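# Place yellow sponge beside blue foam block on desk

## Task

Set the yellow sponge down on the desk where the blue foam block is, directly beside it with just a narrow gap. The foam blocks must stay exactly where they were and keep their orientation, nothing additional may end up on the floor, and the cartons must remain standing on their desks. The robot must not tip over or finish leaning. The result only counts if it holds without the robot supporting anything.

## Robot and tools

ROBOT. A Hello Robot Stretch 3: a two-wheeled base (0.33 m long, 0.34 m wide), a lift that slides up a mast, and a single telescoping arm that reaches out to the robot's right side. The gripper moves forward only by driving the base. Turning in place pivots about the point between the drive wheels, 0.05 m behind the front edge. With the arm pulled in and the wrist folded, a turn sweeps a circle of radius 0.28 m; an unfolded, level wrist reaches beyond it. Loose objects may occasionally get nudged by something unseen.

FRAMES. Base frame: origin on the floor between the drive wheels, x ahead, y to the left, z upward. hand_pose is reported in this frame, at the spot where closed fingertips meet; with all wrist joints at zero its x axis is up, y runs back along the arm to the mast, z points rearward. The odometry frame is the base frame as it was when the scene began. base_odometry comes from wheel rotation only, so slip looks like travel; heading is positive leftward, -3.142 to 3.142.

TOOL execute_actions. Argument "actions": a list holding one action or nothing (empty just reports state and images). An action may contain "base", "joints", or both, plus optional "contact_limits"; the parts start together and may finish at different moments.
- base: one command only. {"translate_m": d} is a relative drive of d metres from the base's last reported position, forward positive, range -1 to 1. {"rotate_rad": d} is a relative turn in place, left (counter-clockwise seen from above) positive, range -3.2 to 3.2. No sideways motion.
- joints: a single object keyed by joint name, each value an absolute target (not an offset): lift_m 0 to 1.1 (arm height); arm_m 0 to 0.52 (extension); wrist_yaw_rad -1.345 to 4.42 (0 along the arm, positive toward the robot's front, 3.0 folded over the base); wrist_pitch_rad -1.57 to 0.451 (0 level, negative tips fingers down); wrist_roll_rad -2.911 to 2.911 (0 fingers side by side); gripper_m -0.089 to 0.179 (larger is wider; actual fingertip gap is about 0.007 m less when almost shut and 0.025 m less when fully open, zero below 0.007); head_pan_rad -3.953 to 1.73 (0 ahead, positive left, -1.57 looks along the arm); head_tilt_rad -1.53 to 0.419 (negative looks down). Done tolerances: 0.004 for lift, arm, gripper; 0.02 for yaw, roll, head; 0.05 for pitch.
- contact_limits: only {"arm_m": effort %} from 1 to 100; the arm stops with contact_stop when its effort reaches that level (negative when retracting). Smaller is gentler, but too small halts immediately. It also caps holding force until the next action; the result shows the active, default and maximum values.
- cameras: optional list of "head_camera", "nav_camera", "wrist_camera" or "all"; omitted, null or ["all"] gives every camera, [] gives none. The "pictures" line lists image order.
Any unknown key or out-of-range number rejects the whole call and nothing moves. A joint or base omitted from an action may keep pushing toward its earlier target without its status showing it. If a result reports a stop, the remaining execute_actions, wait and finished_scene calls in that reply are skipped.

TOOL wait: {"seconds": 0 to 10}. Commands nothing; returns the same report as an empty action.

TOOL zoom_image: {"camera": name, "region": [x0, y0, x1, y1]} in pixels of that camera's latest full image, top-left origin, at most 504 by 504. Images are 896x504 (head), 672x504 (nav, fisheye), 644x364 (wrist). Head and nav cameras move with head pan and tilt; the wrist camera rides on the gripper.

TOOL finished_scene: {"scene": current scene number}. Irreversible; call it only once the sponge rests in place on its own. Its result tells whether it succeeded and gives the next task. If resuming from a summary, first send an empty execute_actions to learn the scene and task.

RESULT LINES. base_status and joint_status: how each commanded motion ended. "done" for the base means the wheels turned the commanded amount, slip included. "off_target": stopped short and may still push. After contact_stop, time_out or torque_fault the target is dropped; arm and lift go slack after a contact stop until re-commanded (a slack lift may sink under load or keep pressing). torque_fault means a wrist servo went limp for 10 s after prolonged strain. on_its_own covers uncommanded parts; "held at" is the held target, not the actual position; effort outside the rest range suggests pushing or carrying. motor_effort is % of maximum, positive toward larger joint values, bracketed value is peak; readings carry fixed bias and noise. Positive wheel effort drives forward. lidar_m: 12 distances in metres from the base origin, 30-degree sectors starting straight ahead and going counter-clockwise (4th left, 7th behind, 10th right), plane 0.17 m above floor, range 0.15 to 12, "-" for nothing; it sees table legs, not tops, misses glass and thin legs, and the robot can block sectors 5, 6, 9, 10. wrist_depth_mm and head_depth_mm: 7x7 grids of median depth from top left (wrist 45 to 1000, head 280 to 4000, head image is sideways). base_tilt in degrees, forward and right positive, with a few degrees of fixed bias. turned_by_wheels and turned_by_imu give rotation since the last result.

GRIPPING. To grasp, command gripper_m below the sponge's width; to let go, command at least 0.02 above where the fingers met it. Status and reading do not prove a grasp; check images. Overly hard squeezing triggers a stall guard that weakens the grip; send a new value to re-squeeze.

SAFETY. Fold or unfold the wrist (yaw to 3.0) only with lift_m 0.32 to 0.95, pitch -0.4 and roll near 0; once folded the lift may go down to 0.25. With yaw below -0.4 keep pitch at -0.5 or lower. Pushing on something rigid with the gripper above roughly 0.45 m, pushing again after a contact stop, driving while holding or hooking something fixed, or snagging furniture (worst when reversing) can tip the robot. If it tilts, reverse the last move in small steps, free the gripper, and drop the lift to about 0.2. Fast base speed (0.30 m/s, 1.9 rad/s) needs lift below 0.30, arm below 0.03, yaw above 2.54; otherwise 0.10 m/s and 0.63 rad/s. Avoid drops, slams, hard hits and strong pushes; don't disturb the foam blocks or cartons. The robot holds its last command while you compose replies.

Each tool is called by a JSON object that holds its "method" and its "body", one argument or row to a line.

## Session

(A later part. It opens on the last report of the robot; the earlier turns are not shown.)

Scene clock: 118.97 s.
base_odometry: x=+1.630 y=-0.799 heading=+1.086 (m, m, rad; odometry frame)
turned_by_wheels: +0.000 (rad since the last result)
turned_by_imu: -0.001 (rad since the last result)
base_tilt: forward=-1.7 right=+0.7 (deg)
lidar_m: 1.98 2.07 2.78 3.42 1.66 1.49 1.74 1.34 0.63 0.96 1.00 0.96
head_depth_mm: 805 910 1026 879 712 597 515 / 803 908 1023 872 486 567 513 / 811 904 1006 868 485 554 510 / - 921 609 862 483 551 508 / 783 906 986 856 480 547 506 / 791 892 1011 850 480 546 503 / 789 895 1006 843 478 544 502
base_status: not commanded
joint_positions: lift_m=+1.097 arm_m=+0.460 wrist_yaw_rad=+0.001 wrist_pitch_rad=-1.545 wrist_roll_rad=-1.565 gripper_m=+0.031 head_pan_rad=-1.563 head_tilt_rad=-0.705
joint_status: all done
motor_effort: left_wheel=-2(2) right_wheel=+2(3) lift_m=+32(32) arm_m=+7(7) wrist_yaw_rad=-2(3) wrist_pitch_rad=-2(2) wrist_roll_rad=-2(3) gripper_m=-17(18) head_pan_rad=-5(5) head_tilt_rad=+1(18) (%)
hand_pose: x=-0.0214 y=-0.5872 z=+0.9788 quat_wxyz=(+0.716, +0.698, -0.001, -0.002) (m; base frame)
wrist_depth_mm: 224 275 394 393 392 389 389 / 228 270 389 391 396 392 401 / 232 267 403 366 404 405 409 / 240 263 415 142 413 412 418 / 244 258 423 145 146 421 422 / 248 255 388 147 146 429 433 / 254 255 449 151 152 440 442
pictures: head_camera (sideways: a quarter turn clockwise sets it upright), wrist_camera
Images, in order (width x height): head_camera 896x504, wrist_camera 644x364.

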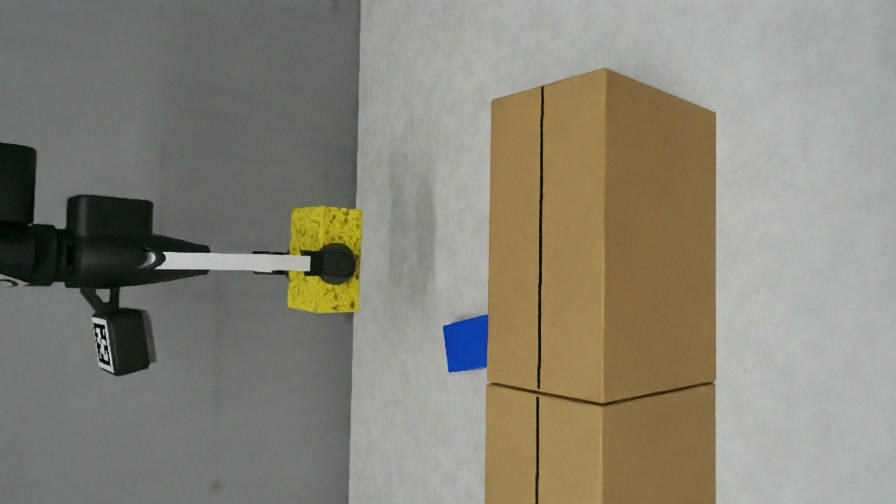

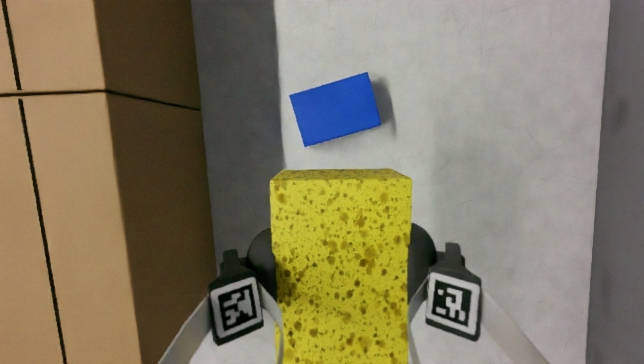

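{"method": "execute_actions", "body": {
  "actions": [
    {"joints":{"wrist_roll_rad":-1.85,"lift_m":0.94}}
  ],
  "cameras": ["head_camera","wrist_camera"]
}}

Scene clock: 121.60 s.
base_odometry: x=+1.630 y=-0.799 heading=+1.086 (m, m, rad; odometry frame)
turned_by_wheels: +0.000 (rad since the last result)
turned_by_imu: +0.000 (rad since the last result)
base_tilt: forward=-1.8 right=+0.6 (deg)
lidar_m: 1.98 2.06 2.78 3.44 1.66 1.49 1.74 1.35 0.63 0.95 0.99 0.95
head_depth_mm: 805 900 - - 692 598 515 / 801 870 - 860 486 567 514 / 785 - 1025 868 485 554 509 / 791 - - 707 483 550 507 / 792 899 990 788 481 549 506 / 791 895 1012 849 479 547 503 / 790 896 1004 845 477 544 502
base_status: not commanded
joint_positions: lift_m=+0.940 arm_m=+0.460 wrist_yaw_rad=+0.001 wrist_pitch_rad=-1.545 wrist_roll_rad=-1.844 gripper_m=+0.031 head_pan_rad=-1.563 head_tilt_rad=-0.705
joint_status: all done
motor_effort: left_wheel=-2(2) right_wheel=+1(3) lift_m=+18(26) arm_m=+7(7) wrist_yaw_rad=-2(2) wrist_pitch_rad=-2(2) wrist_roll_rad=-3(3) gripper_m=-17(17) head_pan_rad=-4(4) head_tilt_rad=+2(2) (%)
hand_pose: x=-0.0213 y=-0.5872 z=+0.8222 quat_wxyz=(+0.709, +0.692, +0.098, +0.095) (m; base frame)
wrist_depth_mm: 159 213 244 245 243 242 241 / 166 224 247 207 204 247 248 / 174 239 253 250 210 255 251 / 182 257 258 143 259 260 258 / 188 262 265 145 146 263 263 / 197 270 270 147 147 271 269 / 207 280 282 151 153 279 276
pictures: head_camera (sideways: a quarter turn clockwise sets it upright), wrist_camera
Images, in order (width x height): head_camera 896x504, wrist_camera 644x364.

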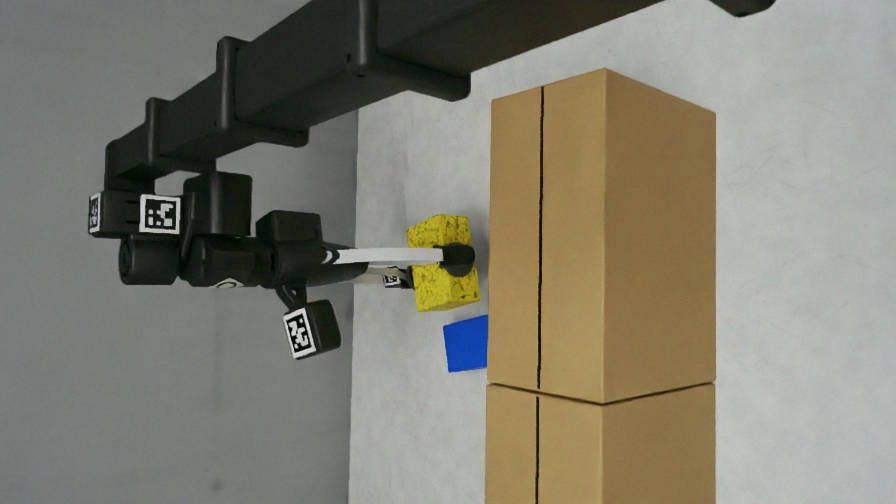

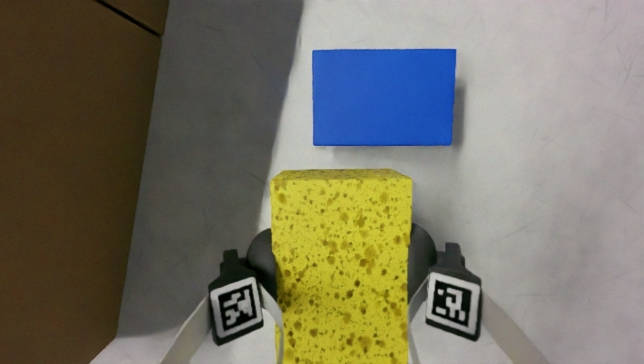

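{"method": "execute_actions", "body": {
  "actions": [
    {"base":{"translate_m":0.012},"joints":{"arm_m":0.488}}
  ],
  "cameras": ["wrist_camera"]
}}

{"method": "execute_actions", "body": {
  "actions": [
    {"joints":{"lift_m":0.89}}
  ],
  "cameras": ["head_camera","wrist_camera"]
}}

Scene clock: 123.40 s.
base_odometry: x=+1.636 y=-0.788 heading=+1.086 (m, m, rad; odometry frame)
turned_by_wheels: +0.000 (rad since the last result)
turned_by_imu: +0.000 (rad since the last result)
base_tilt: forward=-1.8 right=+0.6 (deg)
lidar_m: 1.97 2.05 2.78 3.30 1.67 1.50 1.75 1.35 0.64 0.95 1.00 0.94
head_depth_mm: 803 896 - - 675 597 515 / 802 - 1044 844 488 556 512 / 786 951 1019 872 485 553 510 / 788 - 1035 737 483 551 508 / 794 896 1018 783 481 549 506 / 794 896 1007 848 480 545 504 / 787 892 1007 844 479 543 502
base_status: done
joint_positions: lift_m=+0.940 arm_m=+0.488 wrist_yaw_rad=+0.001 wrist_pitch_rad=-1.545 wrist_roll_rad=-1.844 gripper_m=+0.031 head_pan_rad=-1.563 head_tilt_rad=-0.705
joint_status: all done
motor_effort: left_wheel=-2(3) right_wheel=+1(5) lift_m=+18(18) arm_m=+7(7) wrist_yaw_rad=-1(1) wrist_pitch_rad=-2(2) wrist_roll_rad=-3(3) gripper_m=-17(17) head_pan_rad=-4(4) head_tilt_rad=+2(2) (%)
hand_pose: x=-0.0213 y=-0.6152 z=+0.8222 quat_wxyz=(+0.709, +0.692, +0.098, +0.095) (m; base frame)
wrist_depth_mm: 188 245 244 243 242 241 243 / 197 247 249 206 244 246 247 / 205 254 252 209 249 254 251 / 214 260 262 143 255 260 257 / 224 267 266 144 145 263 264 / 238 274 274 148 148 271 271 / 249 282 282 151 152 276 277
pictures: wrist_camera
Images, in order (width x height): wrist_camera 644x364.

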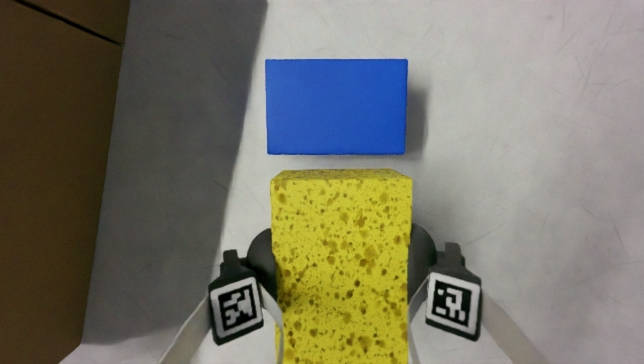

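Scene clock: 124.70 s.
base_odometry: x=+1.636 y=-0.788 heading=+1.086 (m, m, rad; odometry frame)
turned_by_wheels: +0.000 (rad since the last result)
turned_by_imu: +0.000 (rad since the last result)
base_tilt: forward=-1.9 right=+0.5 (deg)
lidar_m: 1.96 2.05 2.77 3.31 1.66 1.50 1.75 1.35 0.64 0.96 1.00 0.94
head_depth_mm: 804 909 1031 - - - 501 / 801 890 - 843 484 556 512 / 798 869 1039 869 485 554 510 / 797 - - 757 483 550 508 / 791 899 996 787 481 548 506 / 792 894 1008 849 479 546 504 / 789 892 1003 838 479 544 501
base_status: not commanded
joint_positions: lift_m=+0.890 arm_m=+0.488 wrist_yaw_rad=+0.001 wrist_pitch_rad=-1.545 wrist_roll_rad=-1.844 gripper_m=+0.031 head_pan_rad=-1.563 head_tilt_rad=-0.705
joint_status: all done
motor_effort: left_wheel=-2(2) right_wheel=+2(1) lift_m=+19(19) arm_m=+7(7) wrist_yaw_rad=-1(2) wrist_pitch_rad=-2(2) wrist_roll_rad=-3(3) gripper_m=-18(17) head_pan_rad=-4(4) head_tilt_rad=+2(1) (%)
hand_pose: x=-0.0213 y=-0.6152 z=+0.7722 quat_wxyz=(+0.709, +0.692, +0.098, +0.095) (m; base frame)
wrist_depth_mm: 188 197 196 194 195 195 195 / 196 203 200 158 158 199 199 / 204 207 205 161 161 203 203 / 210 210 210 142 208 209 207 / 217 217 214 144 145 213 213 / 220 222 218 147 148 219 218 / 228 226 226 151 152 225 223
pictures: head_camera (sideways: a quarter turn clockwise sets it upright), wrist_camera
Images, in order (width x height): head_camera 896x504, wrist_camera 644x364.

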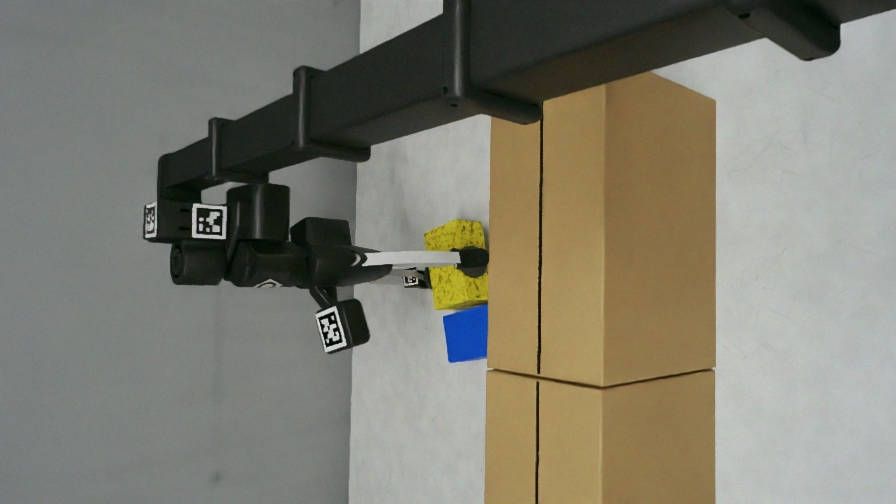

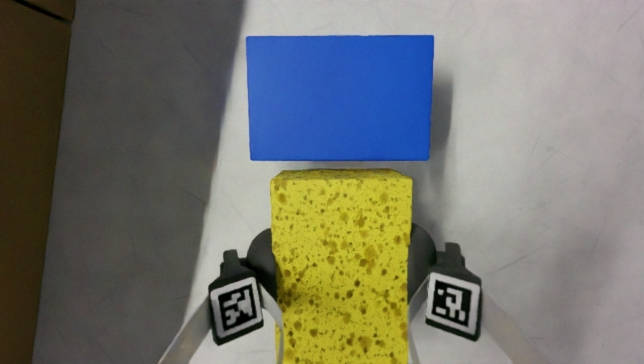

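{"method": "execute_actions", "body": {
  "actions": [
    {"joints":{"lift_m":0.869}}
  ],
  "cameras": []
}}

{"method": "execute_actions", "body": {
  "actions": [
    {"joints":{"gripper_m":0.11}}
  ],
  "cameras": ["wrist_camera"]
}}

{"method": "execute_actions", "body": {
  "actions": [
    {"joints":{"lift_m":0.97}}
  ],
  "cameras": ["head_camera","wrist_camera"]
}}

Scene clock: 125.93 s.
base_odometry: x=+1.636 y=-0.788 heading=+1.086 (m, m, rad; odometry frame)
turned_by_wheels: +0.000 (rad since the last result)
turned_by_imu: +0.000 (rad since the last result)
base_tilt: forward=-1.8 right=+0.6 (deg)
lidar_m: 1.96 2.05 2.77 3.30 1.66 1.50 1.75 1.35 0.64 0.96 1.00 0.94
head_depth_mm: 802 909 1032 927 - - - / 804 907 1004 - 482 556 512 / 799 870 1047 868 485 553 511 / 795 869 - 782 484 551 507 / 794 898 1011 783 481 548 505 / 791 897 1013 848 480 545 504 / 789 893 1002 843 478 543 503
base_status: not commanded
joint_positions: lift_m=+0.869 arm_m=+0.488 wrist_yaw_rad=+0.001 wrist_pitch_rad=-1.545 wrist_roll_rad=-1.844 gripper_m=+0.031 head_pan_rad=-1.563 head_tilt_rad=-0.705
joint_status: all done
motor_effort: left_wheel=-1(2) right_wheel=+1(1) lift_m=+17(17) arm_m=+6(6) wrist_yaw_rad=-1(1) wrist_pitch_rad=-2(2) wrist_roll_rad=-3(3) gripper_m=-17(17) head_pan_rad=-4(5) head_tilt_rad=+2(3) (%)
hand_pose: x=-0.0213 y=-0.6152 z=+0.7512 quat_wxyz=(+0.709, +0.692, +0.098, +0.095) (m; base frame)
wrist_depth_mm: 178 176 176 136 134 176 175 / 182 181 179 137 137 179 180 / 186 185 183 140 139 183 183 / 190 190 189 142 187 188 187 / 195 195 194 144 145 191 192 / 199 200 197 148 148 196 197 / 204 204 204 152 152 201 200
pictures: none
No camera images: the call's "cameras" was empty. Leave "cameras" out to get every camera's image.

Scene clock: 127.23 s.
base_odometry: x=+1.636 y=-0.788 heading=+1.086 (m, m, rad; odometry frame)
turned_by_wheels: +0.000 (rad since the last result)
turned_by_imu: +0.000 (rad since the last result)
base_tilt: forward=-1.7 right=+0.6 (deg)
lidar_m: 1.97 2.06 2.76 3.31 1.66 1.50 1.75 1.35 0.64 0.95 0.99 0.94
head_depth_mm: 804 913 1026 929 - - - / 801 911 1004 - 483 557 512 / 796 872 1043 869 485 552 509 / 796 865 - 788 483 550 508 / 796 898 1016 792 481 549 506 / 792 897 1006 850 480 545 504 / 790 897 1001 843 478 544 501
base_status: not commanded
joint_positions: lift_m=+0.869 arm_m=+0.488 wrist_yaw_rad=+0.001 wrist_pitch_rad=-1.545 wrist_roll_rad=-1.844 gripper_m=+0.110 head_pan_rad=-1.563 head_tilt_rad=-0.705
joint_status: all done
motor_effort: left_wheel=-2(2) right_wheel=+2(2) lift_m=+18(18) arm_m=+7(7) wrist_yaw_rad=+0(2) wrist_pitch_rad=-2(2) wrist_roll_rad=-3(3) gripper_m=+1(99) head_pan_rad=-4(4) head_tilt_rad=+2(2) (%)
hand_pose: x=-0.0213 y=-0.6152 z=+0.7512 quat_wxyz=(+0.709, +0.692, +0.098, +0.095) (m; base frame)
wrist_depth_mm: 177 178 176 135 135 176 174 / 182 181 179 137 137 180 180 / 186 186 183 141 140 182 183 / 190 190 189 144 186 188 187 / 194 195 194 146 191 192 191 / 199 198 198 151 173 - 196 / 203 203 204 154 200 203 200
pictures: wrist_camera
Images, in order (width x height): wrist_camera 644x364.

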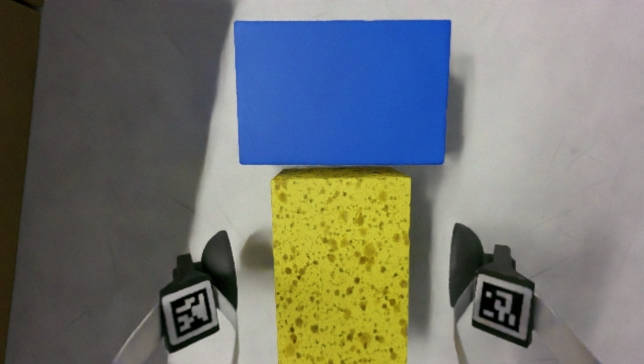

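Scene clock: 129.00 s.
base_odometry: x=+1.636 y=-0.788 heading=+1.086 (m, m, rad; odometry frame)
turned_by_wheels: +0.000 (rad since the last result)
turned_by_imu: +0.000 (rad since the last result)
base_tilt: forward=-1.8 right=+0.5 (deg)
lidar_m: 1.96 2.05 2.76 3.30 1.66 1.50 1.75 1.35 0.63 0.96 0.99 0.94
head_depth_mm: 805 878 - 837 710 597 514 / 790 - 1038 875 487 556 512 / 769 937 1016 868 486 552 510 / 769 - 1034 785 484 550 508 / 791 894 1019 789 482 549 505 / 793 896 1009 848 481 546 504 / 790 894 1006 843 480 545 502
base_status: not commanded
joint_positions: lift_m=+0.970 arm_m=+0.488 wrist_yaw_rad=+0.001 wrist_pitch_rad=-1.545 wrist_roll_rad=-1.844 gripper_m=+0.110 head_pan_rad=-1.563 head_tilt_rad=-0.705
joint_status: all done
motor_effort: left_wheel=-2(2) right_wheel=+1(1) lift_m=+31(30) arm_m=+6(7) wrist_yaw_rad=+1(2) wrist_pitch_rad=-2(2) wrist_roll_rad=-3(3) gripper_m=+0(0) head_pan_rad=-5(4) head_tilt_rad=+2(2) (%)
hand_pose: x=-0.0213 y=-0.6152 z=+0.8516 quat_wxyz=(+0.709, +0.692, +0.098, +0.095) (m; base frame)
wrist_depth_mm: 188 259 273 272 270 269 269 / 196 271 277 236 274 274 274 / 205 280 284 240 282 281 280 / 214 290 289 244 289 288 289 / 225 296 294 250 295 294 297 / 237 307 304 301 306 - 301 / 250 313 311 313 307 310 307
pictures: head_camera (sideways: a quarter turn clockwise sets it upright), wrist_camera
Images, in order (width x height): head_camera 896x504, wrist_camera 644x364.

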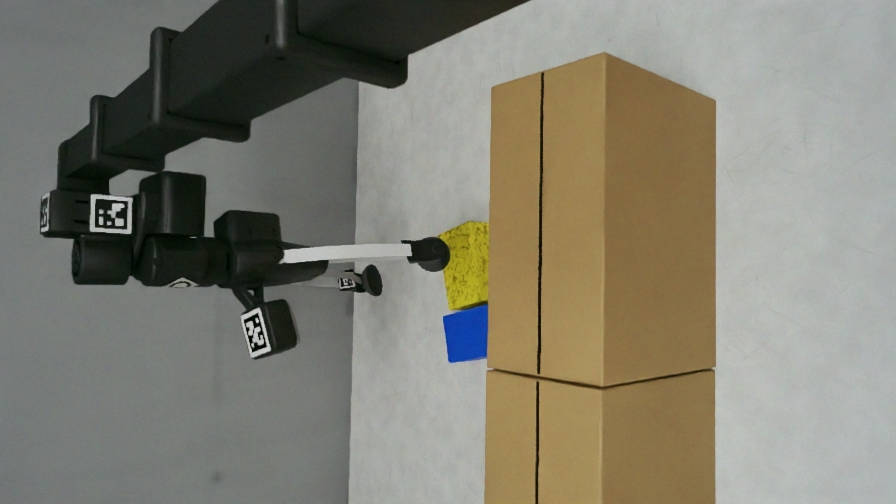

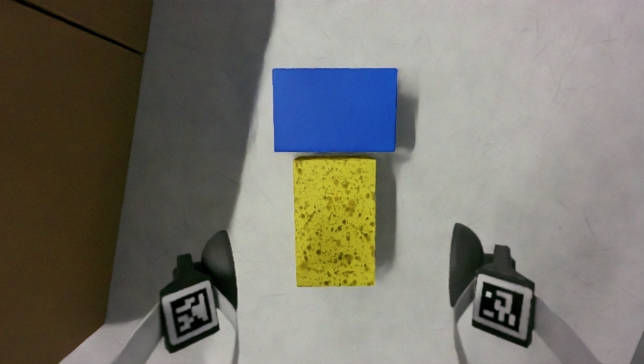

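{"method": "finished_scene", "body": {
  "scene": 1
}}

The scene is finished: the task was done.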